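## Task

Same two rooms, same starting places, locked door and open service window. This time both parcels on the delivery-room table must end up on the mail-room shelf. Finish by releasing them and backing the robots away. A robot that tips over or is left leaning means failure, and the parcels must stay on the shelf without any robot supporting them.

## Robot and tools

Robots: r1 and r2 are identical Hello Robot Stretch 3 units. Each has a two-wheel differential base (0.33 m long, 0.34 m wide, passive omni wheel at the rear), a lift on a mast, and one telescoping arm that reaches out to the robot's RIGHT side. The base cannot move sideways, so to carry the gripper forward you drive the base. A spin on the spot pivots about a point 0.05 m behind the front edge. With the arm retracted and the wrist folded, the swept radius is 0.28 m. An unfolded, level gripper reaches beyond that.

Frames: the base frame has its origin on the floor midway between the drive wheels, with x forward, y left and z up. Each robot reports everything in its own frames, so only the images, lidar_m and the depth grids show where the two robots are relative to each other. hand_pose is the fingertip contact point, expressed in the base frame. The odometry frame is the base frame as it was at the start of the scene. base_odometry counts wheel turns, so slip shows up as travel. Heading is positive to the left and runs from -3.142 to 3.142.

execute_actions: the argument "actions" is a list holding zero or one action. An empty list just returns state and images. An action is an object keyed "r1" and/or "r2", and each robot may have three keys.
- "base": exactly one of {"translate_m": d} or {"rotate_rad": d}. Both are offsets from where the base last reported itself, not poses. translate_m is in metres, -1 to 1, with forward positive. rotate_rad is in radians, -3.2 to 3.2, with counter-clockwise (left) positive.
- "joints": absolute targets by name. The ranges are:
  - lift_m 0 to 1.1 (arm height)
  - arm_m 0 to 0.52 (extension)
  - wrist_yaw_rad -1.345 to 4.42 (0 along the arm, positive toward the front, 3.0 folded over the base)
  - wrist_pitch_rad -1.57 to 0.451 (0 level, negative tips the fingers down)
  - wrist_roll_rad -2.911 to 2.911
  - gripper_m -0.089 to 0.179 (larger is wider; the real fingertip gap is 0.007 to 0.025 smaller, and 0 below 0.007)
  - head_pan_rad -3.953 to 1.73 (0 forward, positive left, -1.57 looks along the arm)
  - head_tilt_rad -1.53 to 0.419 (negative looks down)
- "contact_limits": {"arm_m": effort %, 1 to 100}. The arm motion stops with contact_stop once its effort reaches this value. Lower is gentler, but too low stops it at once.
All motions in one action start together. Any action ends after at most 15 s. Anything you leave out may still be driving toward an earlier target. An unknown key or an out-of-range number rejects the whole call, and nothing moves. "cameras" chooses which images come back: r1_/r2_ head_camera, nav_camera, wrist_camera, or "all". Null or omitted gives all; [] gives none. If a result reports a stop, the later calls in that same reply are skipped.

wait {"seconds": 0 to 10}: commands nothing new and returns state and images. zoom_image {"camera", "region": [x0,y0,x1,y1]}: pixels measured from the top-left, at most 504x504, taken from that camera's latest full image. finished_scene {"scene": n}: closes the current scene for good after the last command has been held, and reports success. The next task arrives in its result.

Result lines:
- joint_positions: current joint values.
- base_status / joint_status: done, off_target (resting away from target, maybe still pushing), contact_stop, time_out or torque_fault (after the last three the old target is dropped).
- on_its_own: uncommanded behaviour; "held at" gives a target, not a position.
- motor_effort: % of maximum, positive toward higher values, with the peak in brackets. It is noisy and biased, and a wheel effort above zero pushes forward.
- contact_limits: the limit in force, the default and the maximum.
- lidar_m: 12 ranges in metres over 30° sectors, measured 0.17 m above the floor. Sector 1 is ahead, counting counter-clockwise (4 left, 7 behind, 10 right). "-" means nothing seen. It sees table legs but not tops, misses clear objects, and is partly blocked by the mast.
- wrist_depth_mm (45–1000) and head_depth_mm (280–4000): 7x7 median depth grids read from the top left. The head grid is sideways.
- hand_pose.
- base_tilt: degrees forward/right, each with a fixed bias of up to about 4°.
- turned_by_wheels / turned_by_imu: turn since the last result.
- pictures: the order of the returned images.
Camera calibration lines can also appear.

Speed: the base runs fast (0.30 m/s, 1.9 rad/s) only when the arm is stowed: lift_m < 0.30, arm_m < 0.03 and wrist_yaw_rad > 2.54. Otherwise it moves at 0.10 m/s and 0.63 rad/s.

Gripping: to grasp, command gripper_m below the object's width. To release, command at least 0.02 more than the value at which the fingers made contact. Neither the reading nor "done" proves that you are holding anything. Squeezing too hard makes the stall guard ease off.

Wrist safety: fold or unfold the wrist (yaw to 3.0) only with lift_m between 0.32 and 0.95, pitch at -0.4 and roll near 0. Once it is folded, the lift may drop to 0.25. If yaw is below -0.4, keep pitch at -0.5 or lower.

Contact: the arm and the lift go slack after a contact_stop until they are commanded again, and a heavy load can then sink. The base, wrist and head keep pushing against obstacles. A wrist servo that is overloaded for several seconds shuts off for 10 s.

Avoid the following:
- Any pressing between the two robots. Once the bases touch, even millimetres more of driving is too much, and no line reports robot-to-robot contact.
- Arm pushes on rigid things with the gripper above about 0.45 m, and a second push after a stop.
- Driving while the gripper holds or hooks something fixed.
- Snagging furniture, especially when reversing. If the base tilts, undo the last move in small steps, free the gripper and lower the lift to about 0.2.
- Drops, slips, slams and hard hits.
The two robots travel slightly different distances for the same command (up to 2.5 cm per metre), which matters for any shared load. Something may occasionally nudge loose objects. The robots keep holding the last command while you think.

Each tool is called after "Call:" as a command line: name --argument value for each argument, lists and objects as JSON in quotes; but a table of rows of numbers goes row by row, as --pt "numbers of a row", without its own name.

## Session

Call:
execute_actions --actions '[]'

Scene clock: 0.00 s.
r1.base_odometry: x=+0.000 y=+0.000 heading=+0.000 (m, m, rad; r1's odometry frame)
r1.turned_by_wheels: +0.000 (rad since the last result)
r1.turned_by_imu: +0.000 (rad since the last result)
r1.base_tilt: forward=+0.8 right=+0.5 (deg)
r1.lidar_m: 0.98 0.98 1.09 1.04 1.04 1.15 1.82 3.26 2.01 1.18 2.41 1.24
r1.head_depth_mm: 1193 1196 1190 1199 1205 1208 1221 / 1139 1132 1142 1144 1155 1165 1165 / 1075 1082 1094 1099 1102 1098 1105 / 1027 1030 1036 1043 1050 1051 1064 / 984 989 989 992 1001 1005 1012 / 941 943 948 947 956 961 965 / 884 885 889 891 895 899 902
r1.base_status: not commanded
r1.joint_positions: lift_m=+0.356 arm_m=-0.003 wrist_yaw_rad=+2.845 wrist_pitch_rad=-0.564 wrist_roll_rad=+0.006 gripper_m=+0.037 head_pan_rad=+0.006 head_tilt_rad=+0.013
r1.joint_status: not commanded
r1.motor_effort: left_wheel=+1 right_wheel=+0 lift_m=+29 arm_m=-1 wrist_yaw_rad=+0 wrist_pitch_rad=+7 wrist_roll_rad=+0 gripper_m=+0 head_pan_rad=+0 head_tilt_rad=+2 (%)
r1.hand_pose: x=+0.0382 y=+0.0527 z=+0.3376 quat_wxyz=(+0.295, +0.702, +0.094, +0.641) (m; r1's base frame)
r1.wrist_depth_mm: - 913 - - - 921 754 / - 992 - - - 961 788 / - 910 911 920 927 922 838 / 712 742 741 748 759 755 760 / 617 - 627 633 641 631 633 / 525 520 555 535 541 539 547 / 478 - - 472 465 477 482
r2.base_odometry: x=+0.000 y=+0.000 heading=+0.000 (m, m, rad; r2's odometry frame)
r2.turned_by_wheels: +0.000 (rad since the last result)
r2.turned_by_imu: +0.000 (rad since the last result)
r2.base_tilt: forward=+1.6 right=+0.6 (deg)
r2.lidar_m: 2.37 1.84 1.33 1.26 1.29 1.71 2.35 2.41 3.20 3.02 3.13 2.53
r2.head_depth_mm: 1837 2425 2431 2393 2367 2374 2341 / 1836 2449 2408 2365 2365 2324 2332 / 1819 2423 2398 2383 2359 2334 2297 / 1832 2435 2400 2368 2336 2334 2319 / 1824 2439 2399 2378 2353 2346 2324 / 1818 2449 2434 2401 2360 2348 2336 / 1814 2397 2421 2398 2372 2357 2321
r2.base_status: not commanded
r2.joint_positions: lift_m=+0.587 arm_m=-0.001 wrist_yaw_rad=+2.831 wrist_pitch_rad=-0.368 wrist_roll_rad=-0.014 gripper_m=+0.037 head_pan_rad=+0.003 head_tilt_rad=-0.002
r2.joint_status: not commanded
r2.motor_effort: left_wheel=-1 right_wheel=-1 lift_m=+46 arm_m=+0 wrist_yaw_rad=+0 wrist_pitch_rad=+5 wrist_roll_rad=+0 gripper_m=+0 head_pan_rad=+0 head_tilt_rad=+2 (%)
r2.hand_pose: x=+0.0492 y=+0.0751 z=+0.6108 quat_wxyz=(+0.235, +0.702, +0.022, +0.672) (m; r2's base frame)
r2.wrist_depth_mm: - - - - - - - / - - - - - - - / - - - - - - - / - - - - - - - / - - - - - - - / 961 995 942 933 940 931 951 / 814 - 787 813 790 801 808
pictures: r1_head_camera (sideways: a quarter turn clockwise sets it upright), r1_nav_camera (sideways: a quarter turn counterclockwise sets it upright), r1_wrist_camera, r2_head_camera (sideways: a quarter turn clockwise sets it upright), r2_nav_camera (sideways: a quarter turn counterclockwise sets it upright), r2_wrist_camera
camera_calibration (this result's frames):
r1_head_camera: T_world_to_cam=[[0.00171021, -0.0105834, -0.999943, 1.32043], [0.00601897, 0.999926, -0.0105729, 0.0186975], [0.99998, -0.00600054, 0.00177379, -0.0515622], [0, 0, 0, 1]] pos_world=[0.0491904, -0.00503094, 1.32064]
r1_nav_camera: T_world_to_cam=[[-0.0329535, 0.0380359, 0.998733, -1.26627], [-0.0543146, -0.997867, 0.0362108, 0.0109998], [0.99798, -0.0530525, 0.0349491, -0.0931948], [0, 0, 0, 1]] pos_world=[0.0518761, 0.0541957, 1.26752]
r1_wrist_camera: T_world_to_cam=[[0.960757, -0.27666, 0.0201266, -0.0315343], [-0.163823, -0.624466, -0.763678, 0.336517], [0.223847, 0.730412, -0.645283, 0.332501], [0, 0, 0, 1]] pos_world=[0.0109967, -0.0414433, 0.472183]
r2_head_camera: T_world_to_cam=[[0.0570972, 0.00970379, -0.998321, 1.31732], [-0.0403629, 0.999158, 0.00740344, -0.00568106], [0.997552, 0.0398724, 0.0574408, -0.125015], [0, 0, 0, 1]] pos_world=[0.049264, -0.00212213, 1.32234]
r2_nav_camera: T_world_to_cam=[[-0.0107016, -0.0244051, 0.999645, -1.25789], [0.0574248, -0.998067, -0.0237518, 0.0757154], [0.998292, 0.0571502, 0.0120824, -0.0688881], [0, 0, 0, 1]] pos_world=[0.0509612, 0.0488071, 1.26007]
r2_wrist_camera: T_world_to_cam=[[0.943296, -0.331912, -0.00516164, -0.02081], [-0.172248, -0.476121, -0.862345, 0.605178], [0.283765, 0.814336, -0.506295, 0.402935], [0, 0, 0, 1]] pos_world=[0.00953212, -0.0468937, 0.725768]
Images, in order (width x height): r1_head_camera 896x504, r1_nav_camera 672x504, r1_wrist_camera 644x364, r2_head_camera 896x504, r2_nav_camera 672x504, r2_wrist_camera 644x364.

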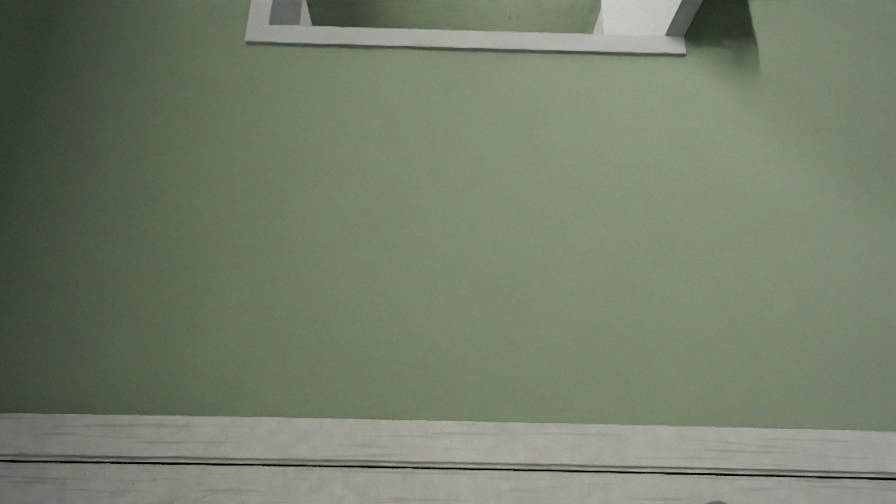

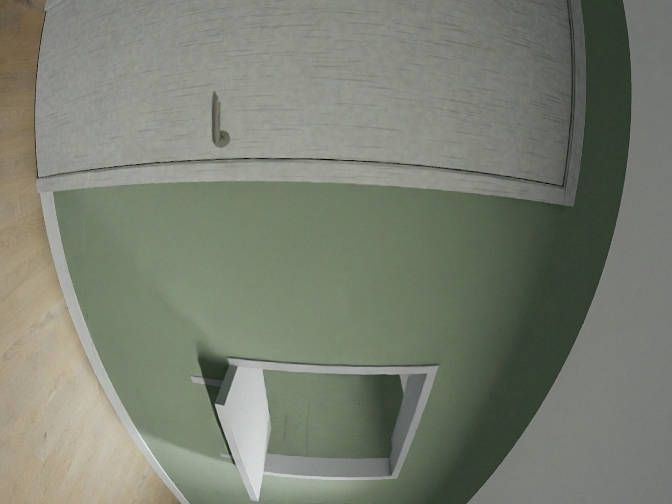

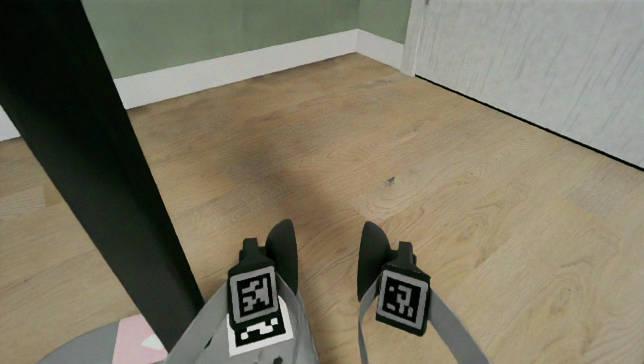

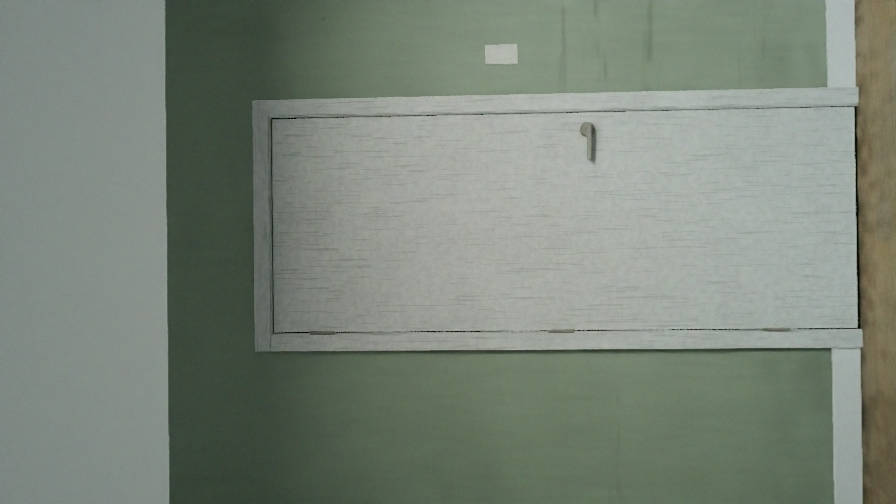

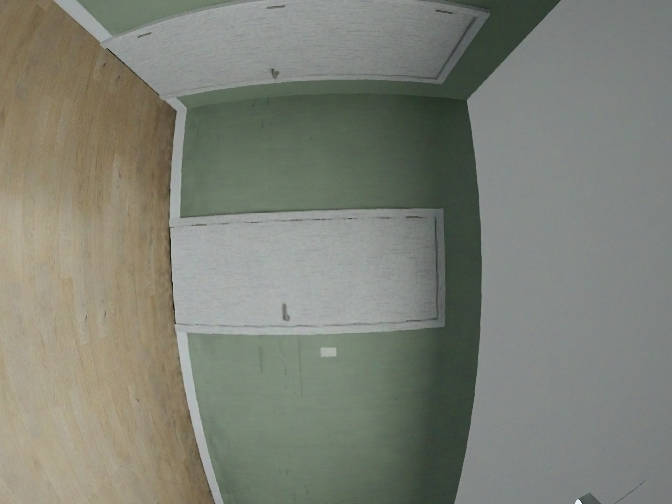

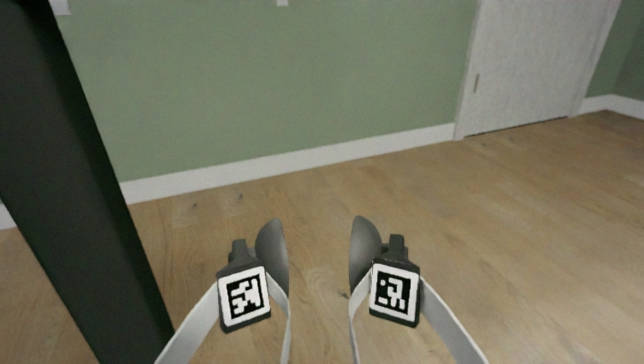

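Call:
execute_actions --actions '[{"r1": {"base": {"rotate_rad": 0.346}, "joints": {"head_pan_rad": -2.2, "head_tilt_rad": -0.4, "lift_m": 0.29, "wrist_pitch_rad": -0.4}}, "r2": {"base": {"rotate_rad": 1.28}, "joints": {"head_pan_rad": -2.8, "head_tilt_rad": -0.25, "wrist_pitch_rad": -0.4}}}]' --cameras '["r1_head_camera", "r1_nav_camera", "r2_head_camera", "r2_nav_camera"]'

Scene clock: 25.63 s.
r1.base_odometry: x=+0.000 y=+0.000 heading=+0.346 (m, m, rad; r1's odometry frame)
r1.turned_by_wheels: +0.346 (rad since the last result)
r1.turned_by_imu: +0.348 (rad since the last result)
r1.base_tilt: forward=+0.9 right=+0.7 (deg)
r1.lidar_m: 0.98 1.02 1.08 1.04 1.08 1.46 3.28 2.28 1.18 3.67 1.44 1.05
r1.head_depth_mm: 3311 3613 3481 3047 2229 1690 1367 / 3809 3881 2473 2715 2198 1665 1366 / - - - 1661 2178 1660 1361 / 3945 - - 1500 2194 1673 1350 / 3697 3889 - 1395 1976 1548 1338 / 3456 3725 3921 1843 2018 1641 1339 / 3258 3458 3602 2930 2141 1650 1331
r1.base_status: done
r1.joint_positions: lift_m=+0.290 arm_m=-0.003 wrist_yaw_rad=+2.845 wrist_pitch_rad=-0.421 wrist_roll_rad=+0.006 gripper_m=+0.037 head_pan_rad=-2.193 head_tilt_rad=-0.396
r1.joint_status: all done
r1.motor_effort: left_wheel=-1(6) right_wheel=+1(5) lift_m=+24(26) arm_m=-1(1) wrist_yaw_rad=+0(0) wrist_pitch_rad=+12(14) wrist_roll_rad=+0(0) gripper_m=+0(0) head_pan_rad=-4(31) head_tilt_rad=-2(30) (%)
r1.hand_pose: x=+0.0441 y=+0.0721 z=+0.3021 quat_wxyz=(+0.249, +0.707, +0.044, +0.660) (m; r1's base frame)
r1.wrist_depth_mm: - 895 980 - - - 867 / - 952 - - - - 883 / - - - - - - 906 / - 794 799 802 814 819 843 / 625 642 656 648 660 651 659 / 524 - 546 538 536 539 542 / 448 - - 458 444 459 465
r2.base_odometry: x=+0.000 y=+0.000 heading=+1.280 (m, m, rad; r2's odometry frame)
r2.turned_by_wheels: +1.280 (rad since the last result)
r2.turned_by_imu: +1.293 (rad since the last result)
r2.base_tilt: forward=+1.6 right=+0.5 (deg)
r2.lidar_m: 1.26 1.26 1.40 2.25 2.36 2.63 3.05 3.04 2.90 2.39 2.38 1.52
r2.head_depth_mm: 2758 2874 2963 3117 3139 2241 1701 / 2794 2897 2991 3079 3187 2267 1710 / 2762 2865 3022 3085 3225 2265 1723 / 2801 2929 3001 3092 3225 2292 1717 / 2816 2924 3026 3159 3295 2303 1715 / 2815 2954 3085 3167 3255 2294 1713 / 2855 2940 3112 3179 3262 2291 1740
r2.base_status: done
r2.joint_positions: lift_m=+0.587 arm_m=-0.001 wrist_yaw_rad=+2.831 wrist_pitch_rad=-0.415 wrist_roll_rad=-0.014 gripper_m=+0.037 head_pan_rad=-2.793 head_tilt_rad=-0.247
r2.joint_status: all done
r2.motor_effort: left_wheel=-2(5) right_wheel=+2(6) lift_m=+46(46) arm_m=+0(1) wrist_yaw_rad=+1(0) wrist_pitch_rad=+5(5) wrist_roll_rad=+0(0) gripper_m=+1(0) head_pan_rad=-3(44) head_tilt_rad=-2(26) (%)
r2.hand_pose: x=+0.0474 y=+0.0696 z=+0.6000 quat_wxyz=(+0.251, +0.701, +0.039, +0.666) (m; r2's base frame)
r2.wrist_depth_mm: - - - - - - 961 / - - - - - - - / - - - - - - - / - - - - - - - / - - - - - - - / 921 - 928 877 914 886 896 / 795 - 765 771 756 761 764
pictures: r1_head_camera (sideways: a quarter turn clockwise sets it upright), r1_nav_camera (sideways: a quarter turn counterclockwise sets it upright), r2_head_camera (sideways: a quarter turn clockwise sets it upright), r2_nav_camera (sideways: a quarter turn counterclockwise sets it upright)
camera_calibration (this result's frames):
r1_head_camera: T_world_to_cam=[[0.222135, 0.328025, -0.91818, 1.21212], [0.808671, -0.588084, -0.0144546, 0.018848], [-0.544709, -0.739295, -0.395899, 0.47548], [0, 0, 0, 1]] pos_world=[-0.0254985, -0.0350016, 1.30146]
r1_nav_camera: T_world_to_cam=[[-0.182777, -0.32056, 0.929426, -1.1746], [-0.78689, 0.61444, 0.0571743, -0.0117984], [-0.589404, -0.720906, -0.364551, 0.436505], [0, 0, 0, 1]] pos_world=[0.0333026, -0.0546031, 1.25151]
r2_head_camera: T_world_to_cam=[[0.178522, 0.054756, -0.982411, 1.29555], [0.373652, -0.927427, 0.0162081, -0.0196655], [-0.910227, -0.369974, -0.186026, 0.203569], [0, 0, 0, 1]] pos_world=[-0.0386431, -0.0138625, 1.31095]
r2_nav_camera: T_world_to_cam=[[-0.226158, -0.0562749, 0.972464, -1.22087], [-0.385136, 0.92215, -0.0362045, 0.0946174], [-0.89472, -0.382718, -0.230225, 0.258082], [0, 0, 0, 1]] pos_world=[-0.00875895, -0.0571834, 1.2501]
Images, in order (width x height): r1_head_camera 896x504, r1_nav_camera 672x504, r2_head_camera 896x504, r2_nav_camera 672x504.

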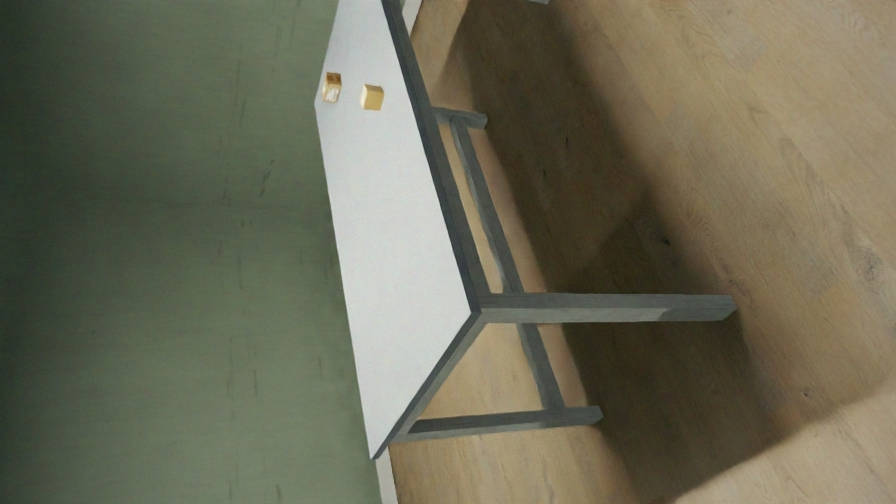

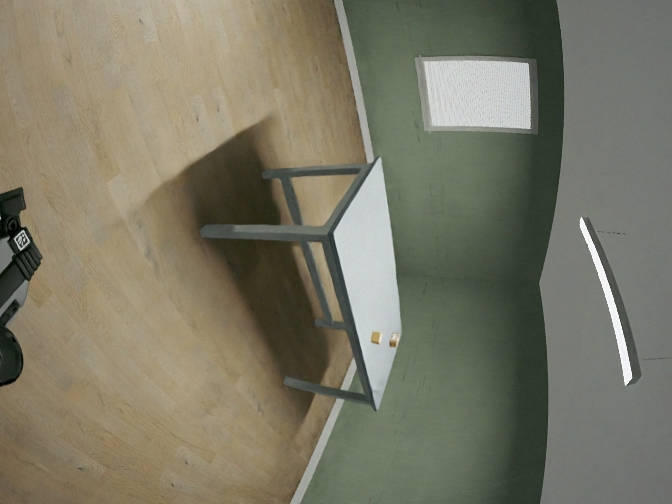

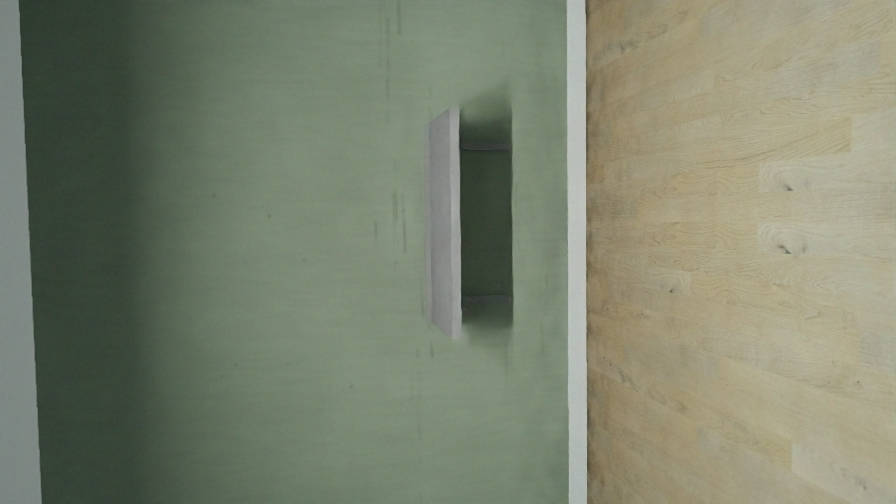

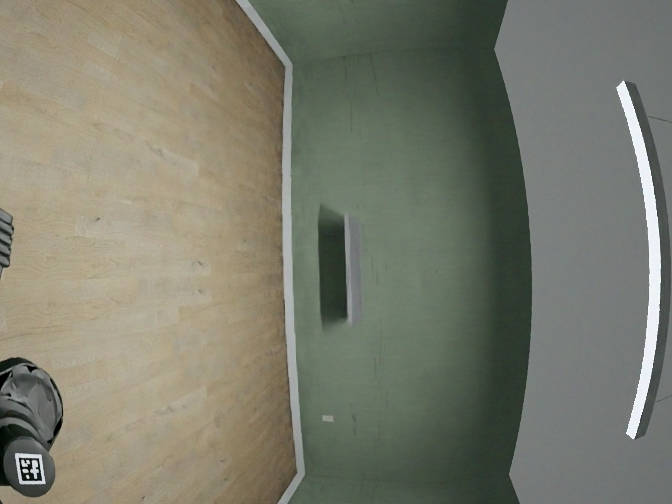

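Call:
zoom_image --camera "r1_head_camera" --region '[290, 40, 420, 140]'

Region (290, 40, 420, 140) of r1_head_camera's 896x504 image, scaled by 3.877, with more detail than that image has; it fills the top 388 rows of this view, and the rest is white.

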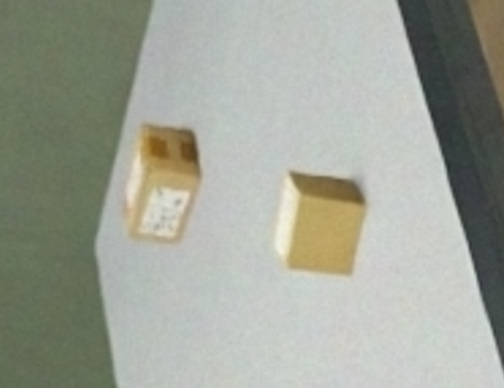

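Call:
execute_actions --actions '[{"r1": {"base": {"rotate_rad": 0.40}, "joints": {"head_pan_rad": -2.75, "head_tilt_rad": -0.35}}, "r2": {"base": {"translate_m": 0.03}, "joints": {"lift_m": 0.63, "head_pan_rad": -2.0}}}]' --cameras '[]'

Call:
execute_actions --actions '[{"r1": {"base": {"translate_m": -0.95}, "joints": {"head_pan_rad": -2.45, "head_tilt_rad": -0.55}}, "r2": {"base": {"translate_m": 0.38}, "joints": {"lift_m": 0.9, "head_pan_rad": 0.4, "head_tilt_rad": -0.4}}}]' --cameras '["r1_head_camera", "r1_nav_camera", "r2_nav_camera"]'

Scene clock: 136.90 s.
r1.base_odometry: x=+0.000 y=+0.000 heading=+0.746 (m, m, rad; r1's odometry frame)
r1.turned_by_wheels: +0.400 (rad since the last result)
r1.turned_by_imu: +0.401 (rad since the last result)
r1.base_tilt: forward=+0.8 right=+0.4 (deg)
r1.lidar_m: 1.00 1.13 1.04 1.05 1.31 2.74 2.29 1.18 1.75 1.66 1.09 0.98
r1.head_depth_mm: 3022 3144 3302 3282 2336 1728 1412 / 3301 3513 3537 3056 2319 1736 1399 / 3581 3747 3897 2825 2319 1726 1376 / 3895 - - 1819 2291 1734 1380 / - - - 1533 2268 1726 1389 / 3750 - - 1419 1982 1591 1370 / 3470 3760 3937 1611 2165 1712 1365
r1.base_status: done
r1.joint_positions: lift_m=+0.290 arm_m=-0.003 wrist_yaw_rad=+2.845 wrist_pitch_rad=-0.421 wrist_roll_rad=+0.006 gripper_m=+0.037 head_pan_rad=-2.743 head_tilt_rad=-0.359
r1.joint_status: all done
r1.motor_effort: left_wheel=-1(8) right_wheel=+1(5) lift_m=+24(24) arm_m=-1(1) wrist_yaw_rad=+0(1) wrist_pitch_rad=+12(12) wrist_roll_rad=+0(0) gripper_m=+1(1) head_pan_rad=-3(25) head_tilt_rad=+3(10) (%)
r1.hand_pose: x=+0.0441 y=+0.0721 z=+0.3022 quat_wxyz=(+0.249, +0.707, +0.044, +0.660) (m; r1's base frame)
r1.wrist_depth_mm: - - - 1000 975 949 927 / - - - - - - - / - - - - - - - / - 810 807 811 821 823 834 / 629 649 654 644 665 642 650 / 526 - 547 535 535 538 545 / 450 - - 453 445 463 463
r2.base_odometry: x=+0.009 y=+0.029 heading=+1.280 (m, m, rad; r2's odometry frame)
r2.turned_by_wheels: +0.000 (rad since the last result)
r2.turned_by_imu: +0.001 (rad since the last result)
r2.base_tilt: forward=+1.7 right=+0.7 (deg)
r2.lidar_m: 1.23 1.23 1.37 2.20 2.36 2.63 3.09 3.06 2.90 2.38 2.37 1.48
r2.head_depth_mm: 3078 3270 3353 3488 3382 2267 1705 / 3209 3583 3694 3888 3326 2268 1708 / 3191 3404 3579 3661 3376 2276 1707 / 2941 3119 3195 3280 3258 2285 1728 / 2731 2817 2898 2999 3036 2306 1725 / 2524 2583 2672 2741 2854 2308 1743 / 2354 2384 2468 2529 2613 2308 1737
r2.base_status: done
r2.joint_positions: lift_m=+0.629 arm_m=-0.001 wrist_yaw_rad=+2.831 wrist_pitch_rad=-0.417 wrist_roll_rad=-0.014 gripper_m=+0.037 head_pan_rad=-2.007 head_tilt_rad=-0.247
r2.joint_status: all done
r2.motor_effort: left_wheel=-2(3) right_wheel=+2(6) lift_m=+65(66) arm_m=-1(0) wrist_yaw_rad=+0(0) wrist_pitch_rad=+5(5) wrist_roll_rad=+0(0) gripper_m=+0(1) head_pan_rad=+4(43) head_tilt_rad=-2(1) (%)
r2.hand_pose: x=+0.0474 y=+0.0695 z=+0.6422 quat_wxyz=(+0.252, +0.701, +0.039, +0.666) (m; r2's base frame)
r2.wrist_depth_mm: - - - - - - 942 / - - - - - - 994 / - - - - - - - / - - - - - - - / - - - - - - - / 981 - 946 944 966 926 940 / 840 - 789 817 801 811 817
pictures: none
No camera images: the call's "cameras" was empty. Leave "cameras" out to get every camera's image.

Scene clock: 141.87 s.
r1.base_odometry: x=-0.698 y=-0.645 heading=+0.746 (m, m, rad; r1's odometry frame)
r1.turned_by_wheels: +0.000 (rad since the last result)
r1.turned_by_imu: -0.007 (rad since the last result)
r1.base_tilt: forward=+1.0 right=+0.7 (deg)
r1.lidar_m: 1.87 1.52 1.40 1.41 1.76 2.41 1.34 1.38 1.27 0.66 2.05 1.86
r1.head_depth_mm: 2744 2872 1499 1176 1833 1481 1250 / 3049 3260 1418 1057 1857 1472 1240 / 3366 3713 1472 994 1825 1466 1234 / 3234 3645 1449 991 1714 1460 1230 / 3079 3412 1429 983 1642 1453 1227 / 2898 3168 3250 972 827 1447 1211 / 2817 3067 3208 967 788 1436 1206
r1.base_status: done
r1.joint_positions: lift_m=+0.290 arm_m=-0.003 wrist_yaw_rad=+2.845 wrist_pitch_rad=-0.421 wrist_roll_rad=+0.006 gripper_m=+0.037 head_pan_rad=-2.457 head_tilt_rad=-0.543
r1.joint_status: all done
r1.motor_effort: left_wheel=+0(9) right_wheel=+0(2) lift_m=+24(24) arm_m=-1(0) wrist_yaw_rad=+0(2) wrist_pitch_rad=+12(12) wrist_roll_rad=+0(0) gripper_m=+0(1) head_pan_rad=+2(20) head_tilt_rad=-4(21) (%)
r1.hand_pose: x=+0.0441 y=+0.0722 z=+0.3023 quat_wxyz=(+0.249, +0.707, +0.044, +0.660) (m; r1's base frame)
r1.wrist_depth_mm: - - - - - - - / - - - - - - - / - - - - - - - / - 806 798 829 815 822 835 / 627 643 655 646 665 655 660 / 521 - 552 529 536 541 543 / 448 - - 455 445 461 463
r2.base_odometry: x=+0.118 y=+0.393 heading=+1.280 (m, m, rad; r2's odometry frame)
r2.turned_by_wheels: +0.000 (rad since the last result)
r2.turned_by_imu: +0.004 (rad since the last result)
r2.base_tilt: forward=+1.7 right=+0.6 (deg)
r2.lidar_m: 0.87 0.87 0.97 1.56 2.49 2.78 3.43 3.41 2.73 2.26 1.94 1.05
r2.head_depth_mm: - - - 1149 759 997 1082 / - - - 1156 759 1002 1095 / - - 3936 1169 766 1019 1113 / - - - 1178 770 1034 1125 / - - - 1191 775 1045 1145 / - - - 1196 778 1055 1154 / - - - 1201 781 1071 1176
r2.base_status: done
r2.joint_positions: lift_m=+0.899 arm_m=-0.001 wrist_yaw_rad=+2.831 wrist_pitch_rad=-0.417 wrist_roll_rad=-0.014 gripper_m=+0.037 head_pan_rad=+0.393 head_tilt_rad=-0.395
r2.joint_status: all done
r2.motor_effort: left_wheel=-3(2) right_wheel=+1(6) lift_m=+65(65) arm_m=+0(0) wrist_yaw_rad=+0(0) wrist_pitch_rad=+5(5) wrist_roll_rad=+0(0) gripper_m=+0(0) head_pan_rad=+4(44) head_tilt_rad=-3(21) (%)
r2.hand_pose: x=+0.0474 y=+0.0694 z=+0.9121 quat_wxyz=(+0.252, +0.701, +0.040, +0.666) (m; r2's base frame)
r2.wrist_depth_mm: - - - - 916 761 729 / - - - - - 833 532 / - - - - - 883 745 / - - - - - 951 750 / - - - - - - 796 / - - - - - - 839 / - - - - - - 897
pictures: r1_head_camera (sideways: a quarter turn clockwise sets it upright), r1_nav_camera (sideways: a quarter turn counterclockwise sets it upright), r2_nav_camera (sideways: a quarter turn counterclockwise sets it upright)
camera_calibration (this result's frames):
r1_head_camera: T_world_to_cam=[[0.401616, 0.34145, -0.849775, 1.1218], [0.628677, -0.777516, -0.0152942, 0.0210362], [-0.665936, -0.528091, -0.526924, 0.646711], [0, 0, 0, 1]] pos_world=[-0.0330879, -0.0251591, 1.29436]
r1_nav_camera: T_world_to_cam=[[-0.363204, -0.345774, 0.865172, -1.08968], [-0.605935, 0.79305, 0.0625753, -0.0199223], [-0.707761, -0.50151, -0.497555, 0.6103], [0, 0, 0, 1]] pos_world=[0.0241, -0.0549116, 1.24766]
r2_nav_camera: T_world_to_cam=[[0.353633, 0.120153, 0.927635, -1.16586], [0.420084, -0.906479, -0.0427322, 0.0981963], [0.835747, 0.404796, -0.371035, 0.430787], [0, 0, 0, 1]] pos_world=[0.0110089, 0.0547136, 1.24553]
Images, in order (width x height): r1_head_camera 896x504, r1_nav_camera 672x504, r2_nav_camera 672x504.

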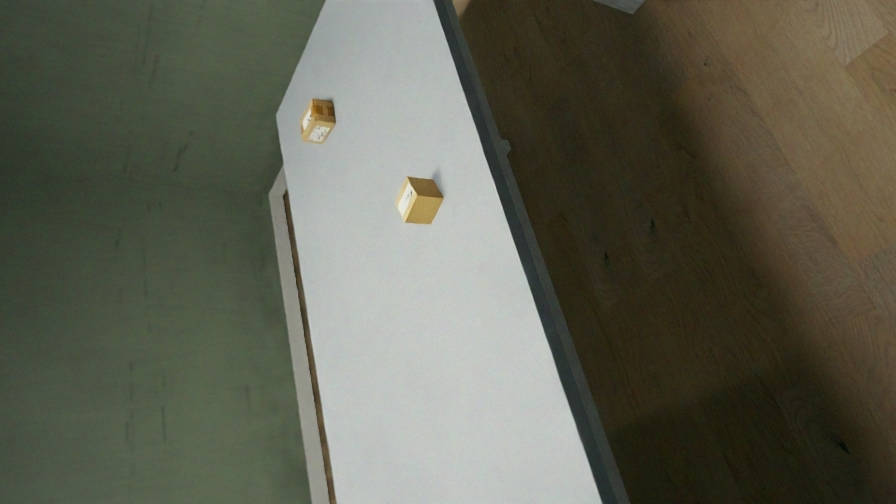

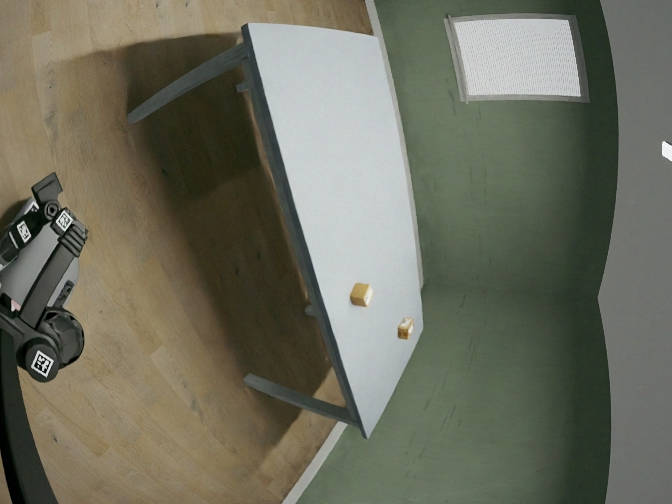

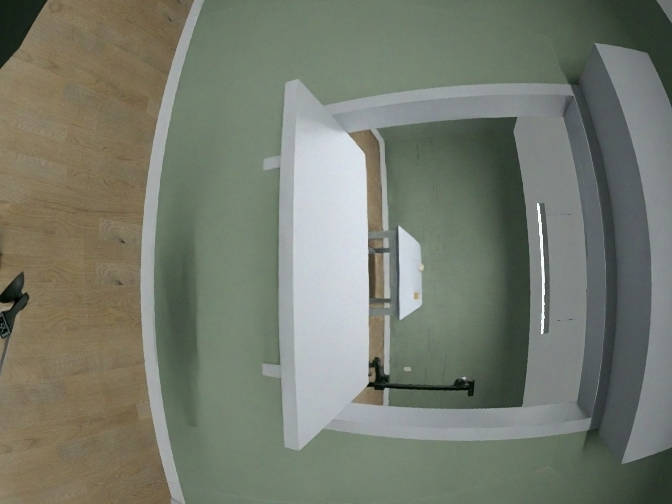

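Call:
zoom_image --camera "r1_head_camera" --region '[370, 150, 470, 250]'

Call:
zoom_image --camera "r1_head_camera" --region '[270, 70, 370, 170]'

Region (370, 150, 470, 250) of r1_head_camera's 896x504 image, scaled by 5.040, with more detail than that image has.

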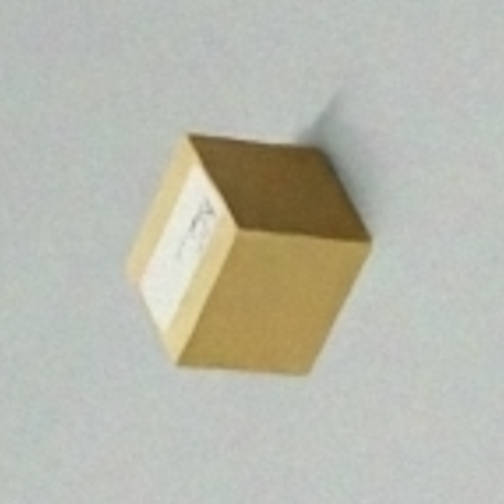

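Region (270, 70, 370, 170) of r1_head_camera's 896x504 image, scaled by 5.040, with more detail than that image has.

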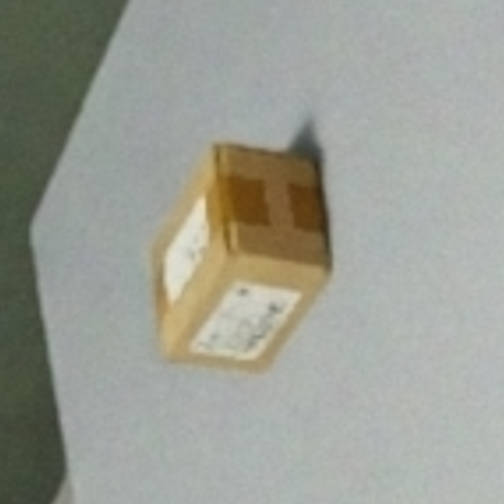

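Call:
execute_actions --actions '[{"r1": {"base": {"translate_m": -0.605}, "joints": {"lift_m": 0.86, "wrist_yaw_rad": 1.0, "gripper_m": 0.12, "head_pan_rad": -2.05, "head_tilt_rad": -0.8}}, "r2": {"base": {"translate_m": 0.18}, "joints": {"wrist_yaw_rad": 0.0, "gripper_m": 0.13}}}]' --cameras '["r1_head_camera", "r1_nav_camera"]'

Scene clock: 191.17 s.
r1.base_odometry: x=-1.142 y=-1.055 heading=+0.746 (m, m, rad; r1's odometry frame)
r1.turned_by_wheels: +0.000 (rad since the last result)
r1.turned_by_imu: -0.004 (rad since the last result)
r1.base_tilt: forward=+1.0 right=+0.6 (deg)
r1.lidar_m: 2.46 1.77 1.62 1.63 2.03 1.86 0.74 1.14 1.05 1.06 0.85 2.44
r1.head_depth_mm: 2850 2929 904 730 1408 1333 - / 2809 2889 898 726 654 - - / 2824 2858 898 721 - - 1119 / 2761 2828 888 718 - 1224 1121 / 2700 2828 878 678 - - 1092 / 2723 2783 876 708 625 - 1090 / 2666 2763 867 703 620 - 1080
r1.base_status: done
r1.joint_positions: lift_m=+0.860 arm_m=-0.003 wrist_yaw_rad=+1.002 wrist_pitch_rad=-0.420 wrist_roll_rad=+0.006 gripper_m=+0.120 head_pan_rad=-2.057 head_tilt_rad=-0.790
r1.joint_status: all done
r1.motor_effort: left_wheel=+1(8) right_wheel=+0(4) lift_m=+33(34) arm_m=-1(1) wrist_yaw_rad=-2(4) wrist_pitch_rad=+11(12) wrist_roll_rad=+0(0) gripper_m=+1(79) head_pan_rad=+2(22) head_tilt_rad=-5(25) (%)
r1.hand_pose: x=+0.1674 y=-0.2630 z=+0.8720 quat_wxyz=(+0.676, +0.462, -0.537, +0.201) (m; r1's base frame)
r1.wrist_depth_mm: - - - - - - - / - - - - - - - / - - - - 612 616 625 / - - - - 504 452 455 / - - - - - 357 360 / - - - - - 308 297 / - - - - - - 253
r2.base_odometry: x=+0.169 y=+0.565 heading=+1.280 (m, m, rad; r2's odometry frame)
r2.turned_by_wheels: +0.000 (rad since the last result)
r2.turned_by_imu: +0.003 (rad since the last result)
r2.base_tilt: forward=+1.8 right=+0.6 (deg)
r2.lidar_m: 0.70 0.70 0.78 1.26 2.55 2.83 3.61 3.59 2.67 2.19 1.55 0.84
r2.head_depth_mm: - - - 3494 757 565 854 / - - - 3547 763 569 865 / - - 3294 3552 765 568 874 / - - 3367 3863 768 571 889 / - - - 2636 775 574 900 / - - - 3934 777 575 916 / - - - 3938 782 601 927
r2.base_status: done
r2.joint_positions: lift_m=+0.899 arm_m=-0.001 wrist_yaw_rad=+0.003 wrist_pitch_rad=-0.417 wrist_roll_rad=-0.014 gripper_m=+0.130 head_pan_rad=+0.393 head_tilt_rad=-0.395
r2.joint_status: all done
r2.motor_effort: left_wheel=-2(2) right_wheel=+1(6) lift_m=+65(65) arm_m=+0(0) wrist_yaw_rad=-2(3) wrist_pitch_rad=+5(5) wrist_roll_rad=+0(0) gripper_m=+0(81) head_pan_rad=+4(4) head_tilt_rad=-2(3) (%)
r2.hand_pose: x=-0.0208 y=-0.3689 z=+0.9121 quat_wxyz=(+0.697, +0.149, -0.686, -0.145) (m; r2's base frame)
r2.wrist_depth_mm: - - - - - - - / - - - - - - - / - - - - - - - / - - - - - - - / - - - - - - - / - - - - - - - / - - - - - - -
pictures: r1_head_camera (sideways: a quarter turn clockwise sets it upright), r1_nav_camera (sideways: a quarter turn counterclockwise sets it upright)
camera_calibration (this result's frames):
r1_head_camera: T_world_to_cam=[[0.326247, 0.639886, -0.695779, 0.921523], [0.883654, -0.46787, -0.0159448, 0.0203229], [-0.335737, -0.609626, -0.718079, 0.893359], [0, 0, 0, 1]] pos_world=[-0.018669, -0.0355469, 1.283]
r1_nav_camera: T_world_to_cam=[[-0.291317, -0.632945, 0.717296, -0.897344], [-0.874525, 0.48012, 0.0684865, -0.0259584], [-0.387736, -0.607343, -0.693394, 0.863117], [0, 0, 0, 1]] pos_world=[0.0505485, -0.031299, 1.24392]
Images, in order (width x height): r1_head_camera 896x504, r1_nav_camera 672x504.

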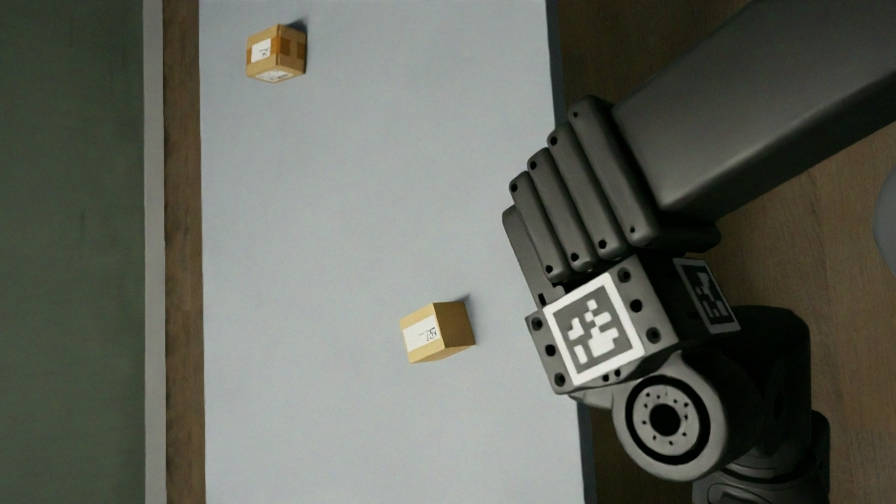

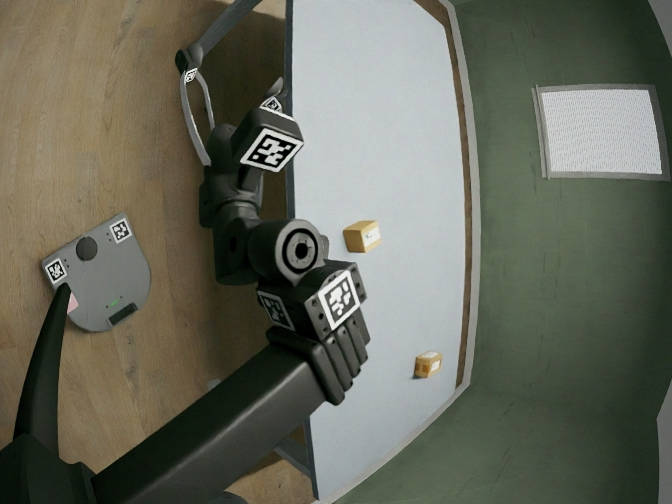

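Call:
zoom_image --camera "r1_head_camera" --region '[385, 280, 495, 380]'

Call:
zoom_image --camera "r1_head_camera" --region '[225, 5, 325, 105]'

Region (385, 280, 495, 380) of r1_head_camera's 896x504 image, scaled by 4.582, with more detail than that image has; it fills the top 458 rows of this view, and the rest is white.

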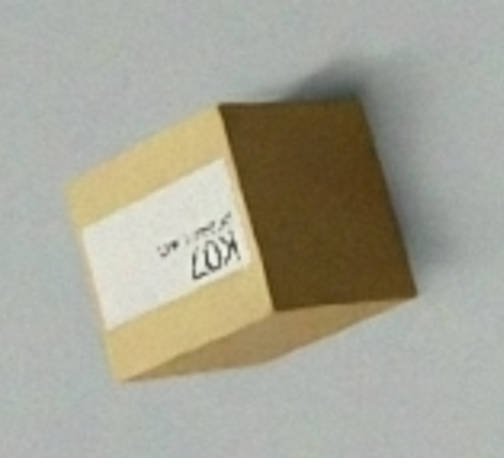

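Region (225, 5, 325, 105) of r1_head_camera's 896x504 image, scaled by 5.040, with more detail than that image has.

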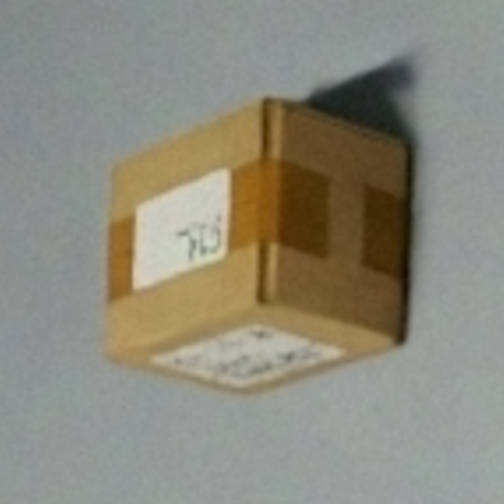

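Call:
execute_actions --actions '[{"r1": {"base": {"rotate_rad": -0.38}, "joints": {"wrist_yaw_rad": 0.24, "arm_m": 0.17, "lift_m": 0.845, "head_pan_rad": -1.6}}, "r2": {"base": {"rotate_rad": 0.9}, "joints": {"lift_m": 1.0, "head_pan_rad": -0.6, "head_tilt_rad": -0.5}}}]' --cameras '["r1_wrist_camera", "r1_head_camera"]'

Scene clock: 215.00 s.
r1.base_odometry: x=-1.142 y=-1.055 heading=+0.366 (m, m, rad; r1's odometry frame)
r1.turned_by_wheels: -0.380 (rad since the last result)
r1.turned_by_imu: -0.382 (rad since the last result)
r1.base_tilt: forward=+0.8 right=+0.6 (deg)
r1.lidar_m: 2.44 2.30 1.69 1.62 1.68 1.92 1.86 0.74 1.09 1.05 1.09 0.86
r1.head_depth_mm: 2817 2906 890 751 - - - / 2774 2900 929 - 1396 1286 1123 / 2723 2865 959 - 650 1276 1128 / 2749 2783 919 - 1013 1272 1124 / 2705 2843 910 693 644 1266 1111 / 2725 2765 872 705 636 1265 1111 / 2671 2754 863 701 633 1251 1100
r1.base_status: done
r1.joint_positions: lift_m=+0.845 arm_m=+0.170 wrist_yaw_rad=+0.241 wrist_pitch_rad=-0.420 wrist_roll_rad=+0.006 gripper_m=+0.120 head_pan_rad=-1.607 head_tilt_rad=-0.790
r1.joint_status: all done
r1.motor_effort: left_wheel=+2(4) right_wheel=-1(4) lift_m=+23(30) arm_m=+0(2) wrist_yaw_rad=-1(3) wrist_pitch_rad=+11(11) wrist_roll_rad=+0(0) gripper_m=+0(0) head_pan_rad=+2(22) head_tilt_rad=-6(5) (%)
r1.hand_pose: x=+0.0319 y=-0.5325 z=+0.8575 quat_wxyz=(+0.703, +0.229, -0.671, -0.064) (m; r1's base frame)
r1.wrist_depth_mm: - - - - - - - / - 830 - - - - - / 536 547 545 563 571 574 577 / 402 406 407 415 418 425 428 / 321 326 328 329 332 335 337 / 266 273 271 273 272 287 278 / 228 224 231 190 221 228 236
r2.base_odometry: x=+0.169 y=+0.565 heading=+2.180 (m, m, rad; r2's odometry frame)
r2.turned_by_wheels: +0.900 (rad since the last result)
r2.turned_by_imu: +0.909 (rad since the last result)
r2.base_tilt: forward=+1.6 right=+0.6 (deg)
r2.lidar_m: 0.74 1.04 2.55 2.68 3.67 3.59 2.98 2.24 2.19 0.94 0.71 0.70
r2.head_depth_mm: - - - 853 644 890 1007 / - - - 907 649 891 1008 / - - - 910 655 895 1010 / - - 3905 919 656 892 1007 / - - - 929 660 894 1009 / - - - 932 663 895 1009 / - - - 942 667 897 1013
r2.base_status: done
r2.joint_positions: lift_m=+0.999 arm_m=-0.001 wrist_yaw_rad=+0.002 wrist_pitch_rad=-0.417 wrist_roll_rad=-0.014 gripper_m=+0.130 head_pan_rad=-0.593 head_tilt_rad=-0.494
r2.joint_status: all done
r2.motor_effort: left_wheel=-2(6) right_wheel=+2(7) lift_m=+65(62) arm_m=-1(0) wrist_yaw_rad=-2(1) wrist_pitch_rad=+5(5) wrist_roll_rad=+0(0) gripper_m=+0(0) head_pan_rad=-4(43) head_tilt_rad=-3(16) (%)
r2.hand_pose: x=-0.0210 y=-0.3689 z=+1.0121 quat_wxyz=(+0.697, +0.148, -0.686, -0.145) (m; r2's base frame)
r2.wrist_depth_mm: 466 559 724 964 - - - / 477 590 771 - - - - / 499 601 800 - - - - / 520 640 832 - - - - / 452 669 863 - - - - / 355 - 985 - - - - / 571 790 - - - - -
pictures: r1_head_camera (sideways: a quarter turn clockwise sets it upright), r1_wrist_camera
camera_calibration (this result's frames):
r1_head_camera: T_world_to_cam=[[0.0154305, 0.718404, -0.695455, 0.922997], [0.999192, -0.0368973, -0.0159452, 0.0196185], [-0.0371155, -0.694647, -0.718393, 0.891945], [0, 0, 0, 1]] pos_world=[-0.000740003, -0.0427734, 1.28298]
r1_wrist_camera: T_world_to_cam=[[-0.967802, -0.250735, 0.0221824, -0.124248], [-0.150941, 0.507562, -0.848291, 1.04196], [0.201437, -0.824326, -0.529066, 0.170028], [0, 0, 0, 1]] pos_world=[0.00277731, -0.419856, 0.9766]
Images, in order (width x height): r1_head_camera 896x504, r1_wrist_camera 644x364.

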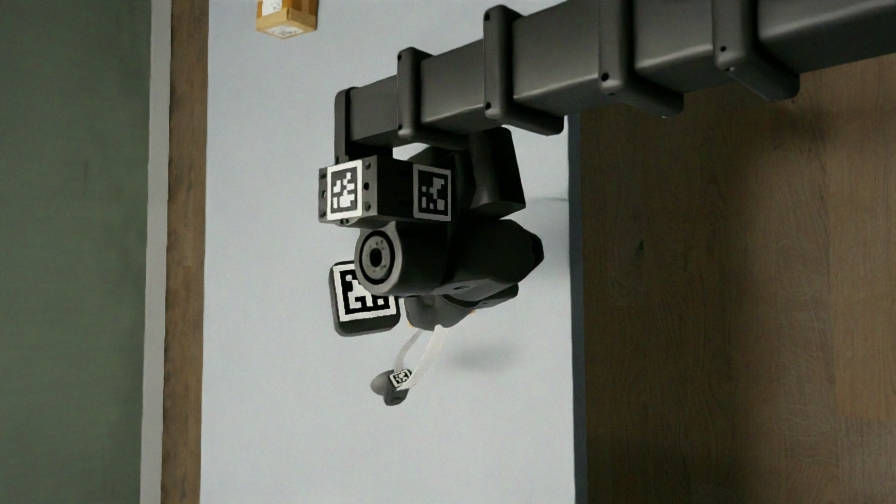

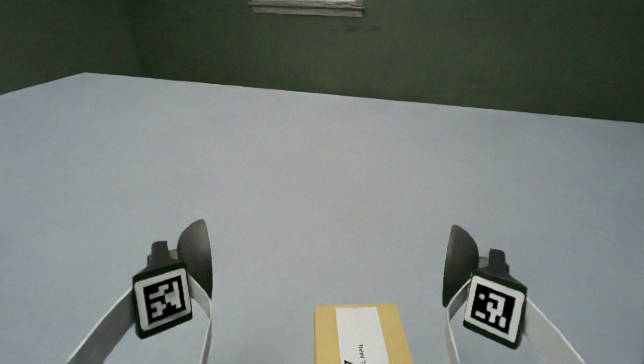

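Call:
execute_actions --actions '[{"r1": {"base": {"translate_m": -0.018}, "joints": {"lift_m": 0.771, "arm_m": 0.165}}, "r2": {"base": {"rotate_rad": 0.4}, "joints": {"head_pan_rad": -1.0}}}]' --cameras '["r1_wrist_camera"]'

Scene clock: 222.60 s.
r1.base_odometry: x=-1.159 y=-1.062 heading=+0.366 (m, m, rad; r1's odometry frame)
r1.turned_by_wheels: +0.000 (rad since the last result)
r1.turned_by_imu: +0.000 (rad since the last result)
r1.base_tilt: forward=+0.8 right=+0.7 (deg)
r1.lidar_m: 2.46 2.30 1.69 1.62 1.69 1.90 1.84 0.73 1.09 1.05 1.09 0.87
r1.head_depth_mm: 2765 2992 887 732 656 1330 - / 2796 2912 900 750 - - 1104 / 2752 2866 892 765 1415 1282 1119 / 2724 2852 883 768 1410 1267 1121 / 2696 2804 883 707 644 1274 1112 / 2684 2766 875 708 636 1268 1108 / 2662 2737 868 702 634 1253 1102
r1.base_status: done
r1.joint_positions: lift_m=+0.771 arm_m=+0.165 wrist_yaw_rad=+0.241 wrist_pitch_rad=-0.420 wrist_roll_rad=+0.006 gripper_m=+0.120 head_pan_rad=-1.607 head_tilt_rad=-0.790
r1.joint_status: all done
r1.motor_effort: left_wheel=+2(3) right_wheel=-1(4) lift_m=+24(23) arm_m=-2(0) wrist_yaw_rad=-2(0) wrist_pitch_rad=+11(11) wrist_roll_rad=+0(0) gripper_m=+0(0) head_pan_rad=+3(3) head_tilt_rad=-5(5) (%)
r1.hand_pose: x=+0.0319 y=-0.5279 z=+0.7835 quat_wxyz=(+0.703, +0.229, -0.671, -0.064) (m; r1's base frame)
r1.wrist_depth_mm: - - - - - - - / 533 547 559 565 583 596 - / 353 359 362 367 373 379 384 / 266 266 270 273 274 279 281 / 212 214 216 141 210 220 221 / 176 180 178 122 148 188 182 / 153 147 153 136 150 150 156
r2.base_odometry: x=+0.169 y=+0.565 heading=+2.579 (m, m, rad; r2's odometry frame)
r2.turned_by_wheels: +0.400 (rad since the last result)
r2.turned_by_imu: +0.404 (rad since the last result)
r2.base_tilt: forward=+1.8 right=+0.6 (deg)
r2.lidar_m: 0.92 2.16 2.60 3.37 3.61 3.38 2.32 2.19 1.07 0.74 0.70 0.71
r2.head_depth_mm: - - - 854 646 893 1009 / - - - 905 649 892 1008 / - - - 913 653 895 1010 / - - 3967 920 655 892 1010 / - - - 928 660 895 1015 / - - - 934 665 899 1009 / - - - 944 667 901 1015
r2.base_status: done
r2.joint_positions: lift_m=+0.999 arm_m=-0.001 wrist_yaw_rad=+0.002 wrist_pitch_rad=-0.417 wrist_roll_rad=-0.014 gripper_m=+0.130 head_pan_rad=-0.993 head_tilt_rad=-0.494
r2.joint_status: all done
r2.motor_effort: left_wheel=-2(5) right_wheel=+2(6) lift_m=+65(65) arm_m=+0(1) wrist_yaw_rad=-1(2) wrist_pitch_rad=+5(5) wrist_roll_rad=+0(0) gripper_m=-1(0) head_pan_rad=-3(31) head_tilt_rad=-3(3) (%)
r2.hand_pose: x=-0.0210 y=-0.3689 z=+1.0121 quat_wxyz=(+0.697, +0.148, -0.686, -0.145) (m; r2's base frame)
r2.wrist_depth_mm: - - 482 564 683 814 - / - - 526 607 737 934 - / 580 569 563 670 833 - - / 445 442 432 732 942 - - / 356 366 376 791 - - - / 303 - 740 886 - - - / 290 660 791 - - - -
pictures: r1_wrist_camera
camera_calibration (this result's frames):
r1_wrist_camera: T_world_to_cam=[[-0.967802, -0.250735, 0.0221823, -0.121467], [-0.150941, 0.507562, -0.848291, 0.976879], [0.201437, -0.824326, -0.529065, 0.134618], [0, 0, 0, 1]] pos_world=[0.00277729, -0.415313, 0.902594]
Images, in order (width x height): r1_wrist_camera 644x364.

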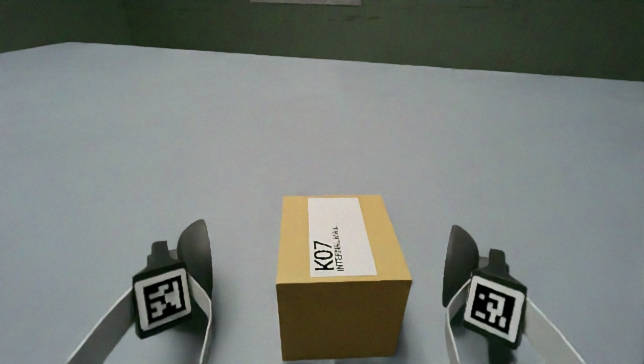

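Call:
execute_actions --actions '[{"r1": {"joints": {"gripper_m": 0.015, "arm_m": 0.172}}, "r2": {"base": {"rotate_rad": 0.585}, "joints": {"head_pan_rad": -1.6}}}]' --cameras '["r1_wrist_camera", "r2_wrist_camera"]'

Scene clock: 230.60 s.
r1.base_odometry: x=-1.159 y=-1.062 heading=+0.366 (m, m, rad; r1's odometry frame)
r1.turned_by_wheels: +0.000 (rad since the last result)
r1.turned_by_imu: +0.000 (rad since the last result)
r1.base_tilt: forward=+0.8 right=+0.6 (deg)
r1.lidar_m: 2.46 2.30 1.68 1.62 1.69 1.91 1.84 0.73 1.09 1.05 1.08 0.87
r1.head_depth_mm: 2738 2935 888 730 655 1342 - / 2764 2914 903 748 - - 1104 / 2735 2885 889 782 1404 1271 1123 / 2721 2829 885 777 1404 1261 1115 / 2692 2802 880 691 644 1265 1116 / 2694 2790 870 705 636 1260 1116 / 2711 2773 867 700 635 1255 1108
r1.base_status: not commanded
r1.joint_positions: lift_m=+0.771 arm_m=+0.172 wrist_yaw_rad=+0.241 wrist_pitch_rad=-0.420 wrist_roll_rad=+0.006 gripper_m=+0.016 head_pan_rad=-1.607 head_tilt_rad=-0.790
r1.joint_status: all done
r1.motor_effort: left_wheel=+2(2) right_wheel=-1(1) lift_m=+24(24) arm_m=+1(0) wrist_yaw_rad=-2(0) wrist_pitch_rad=+11(11) wrist_roll_rad=+0(0) gripper_m=-18(90) head_pan_rad=+3(2) head_tilt_rad=-5(5) (%)
r1.hand_pose: x=+0.0319 y=-0.5345 z=+0.7835 quat_wxyz=(+0.703, +0.229, -0.671, -0.064) (m; r1's base frame)
r1.wrist_depth_mm: - - - - - - - / 533 545 557 567 578 595 - / 354 360 363 368 373 377 384 / 265 267 268 273 273 278 280 / 212 213 223 140 218 220 221 / 176 178 - 124 125 182 183 / 150 151 148 139 149 155 156
r2.base_odometry: x=+0.169 y=+0.565 heading=-3.119 (m, m, rad; r2's odometry frame)
r2.turned_by_wheels: +0.585 (rad since the last result)
r2.turned_by_imu: +0.591 (rad since the last result)
r2.base_tilt: forward=+1.7 right=+0.6 (deg)
r2.lidar_m: 2.54 2.63 3.58 3.59 3.15 2.28 2.18 1.00 0.73 0.70 0.72 0.98
r2.head_depth_mm: - - - 874 - - - / - - - 904 703 - - / - - - 911 - - - / - - 3990 918 685 888 1038 / - - 3994 926 673 917 1017 / - - - 935 663 900 1013 / - - - 944 666 900 1014
r2.base_status: done
r2.joint_positions: lift_m=+0.999 arm_m=-0.001 wrist_yaw_rad=+0.002 wrist_pitch_rad=-0.417 wrist_roll_rad=-0.014 gripper_m=+0.130 head_pan_rad=-1.593 head_tilt_rad=-0.494
r2.joint_status: all done
r2.motor_effort: left_wheel=-2(5) right_wheel=+2(6) lift_m=+65(65) arm_m=-1(1) wrist_yaw_rad=-2(1) wrist_pitch_rad=+5(5) wrist_roll_rad=+0(0) gripper_m=+0(1) head_pan_rad=-3(38) head_tilt_rad=-3(3) (%)
r2.hand_pose: x=-0.0210 y=-0.3689 z=+1.0121 quat_wxyz=(+0.697, +0.148, -0.686, -0.145) (m; r2's base frame)
r2.wrist_depth_mm: - - - - - 487 417 / - - - - 800 493 451 / 592 571 578 564 551 504 499 / 441 437 435 426 424 418 542 / 356 370 348 349 346 361 587 / 325 - 331 340 510 515 710 / 766 783 753 784 794 807 788
pictures: r1_wrist_camera, r2_wrist_camera
camera_calibration (this result's frames):
r1_wrist_camera: T_world_to_cam=[[-0.967802, -0.250735, 0.0221836, -0.12311], [-0.150942, 0.507562, -0.848291, 0.980202], [0.201437, -0.824326, -0.529065, 0.129222], [0, 0, 0, 1]] pos_world=[0.00277732, -0.42186, 0.902594]
r2_wrist_camera: T_world_to_cam=[[-0.999663, 0.0256618, -0.00379096, -0.0101798], [0.0172338, 0.547784, -0.836442, 1.08326], [-0.019388, -0.836226, -0.548042, 0.414554], [0, 0, 0, 1]] pos_world=[-0.0208077, -0.246472, 1.13324]
Images, in order (width x height): r1_wrist_camera 644x364, r2_wrist_camera 644x364.

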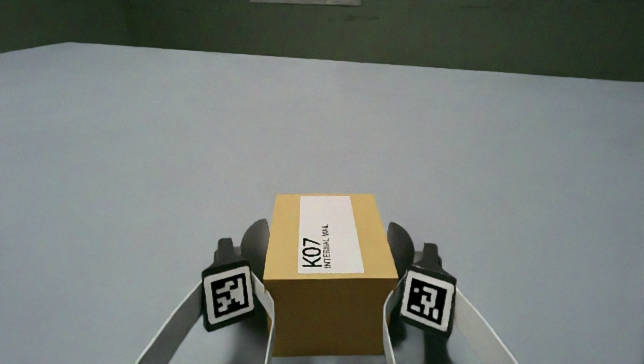

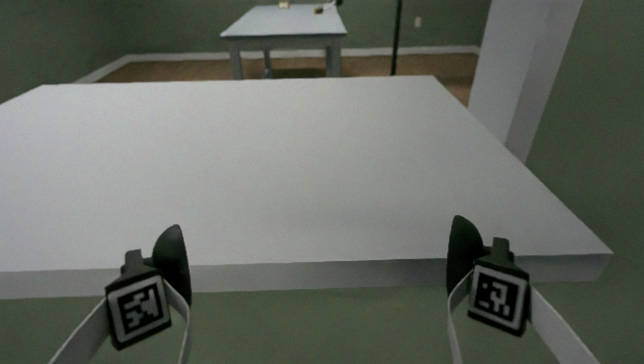

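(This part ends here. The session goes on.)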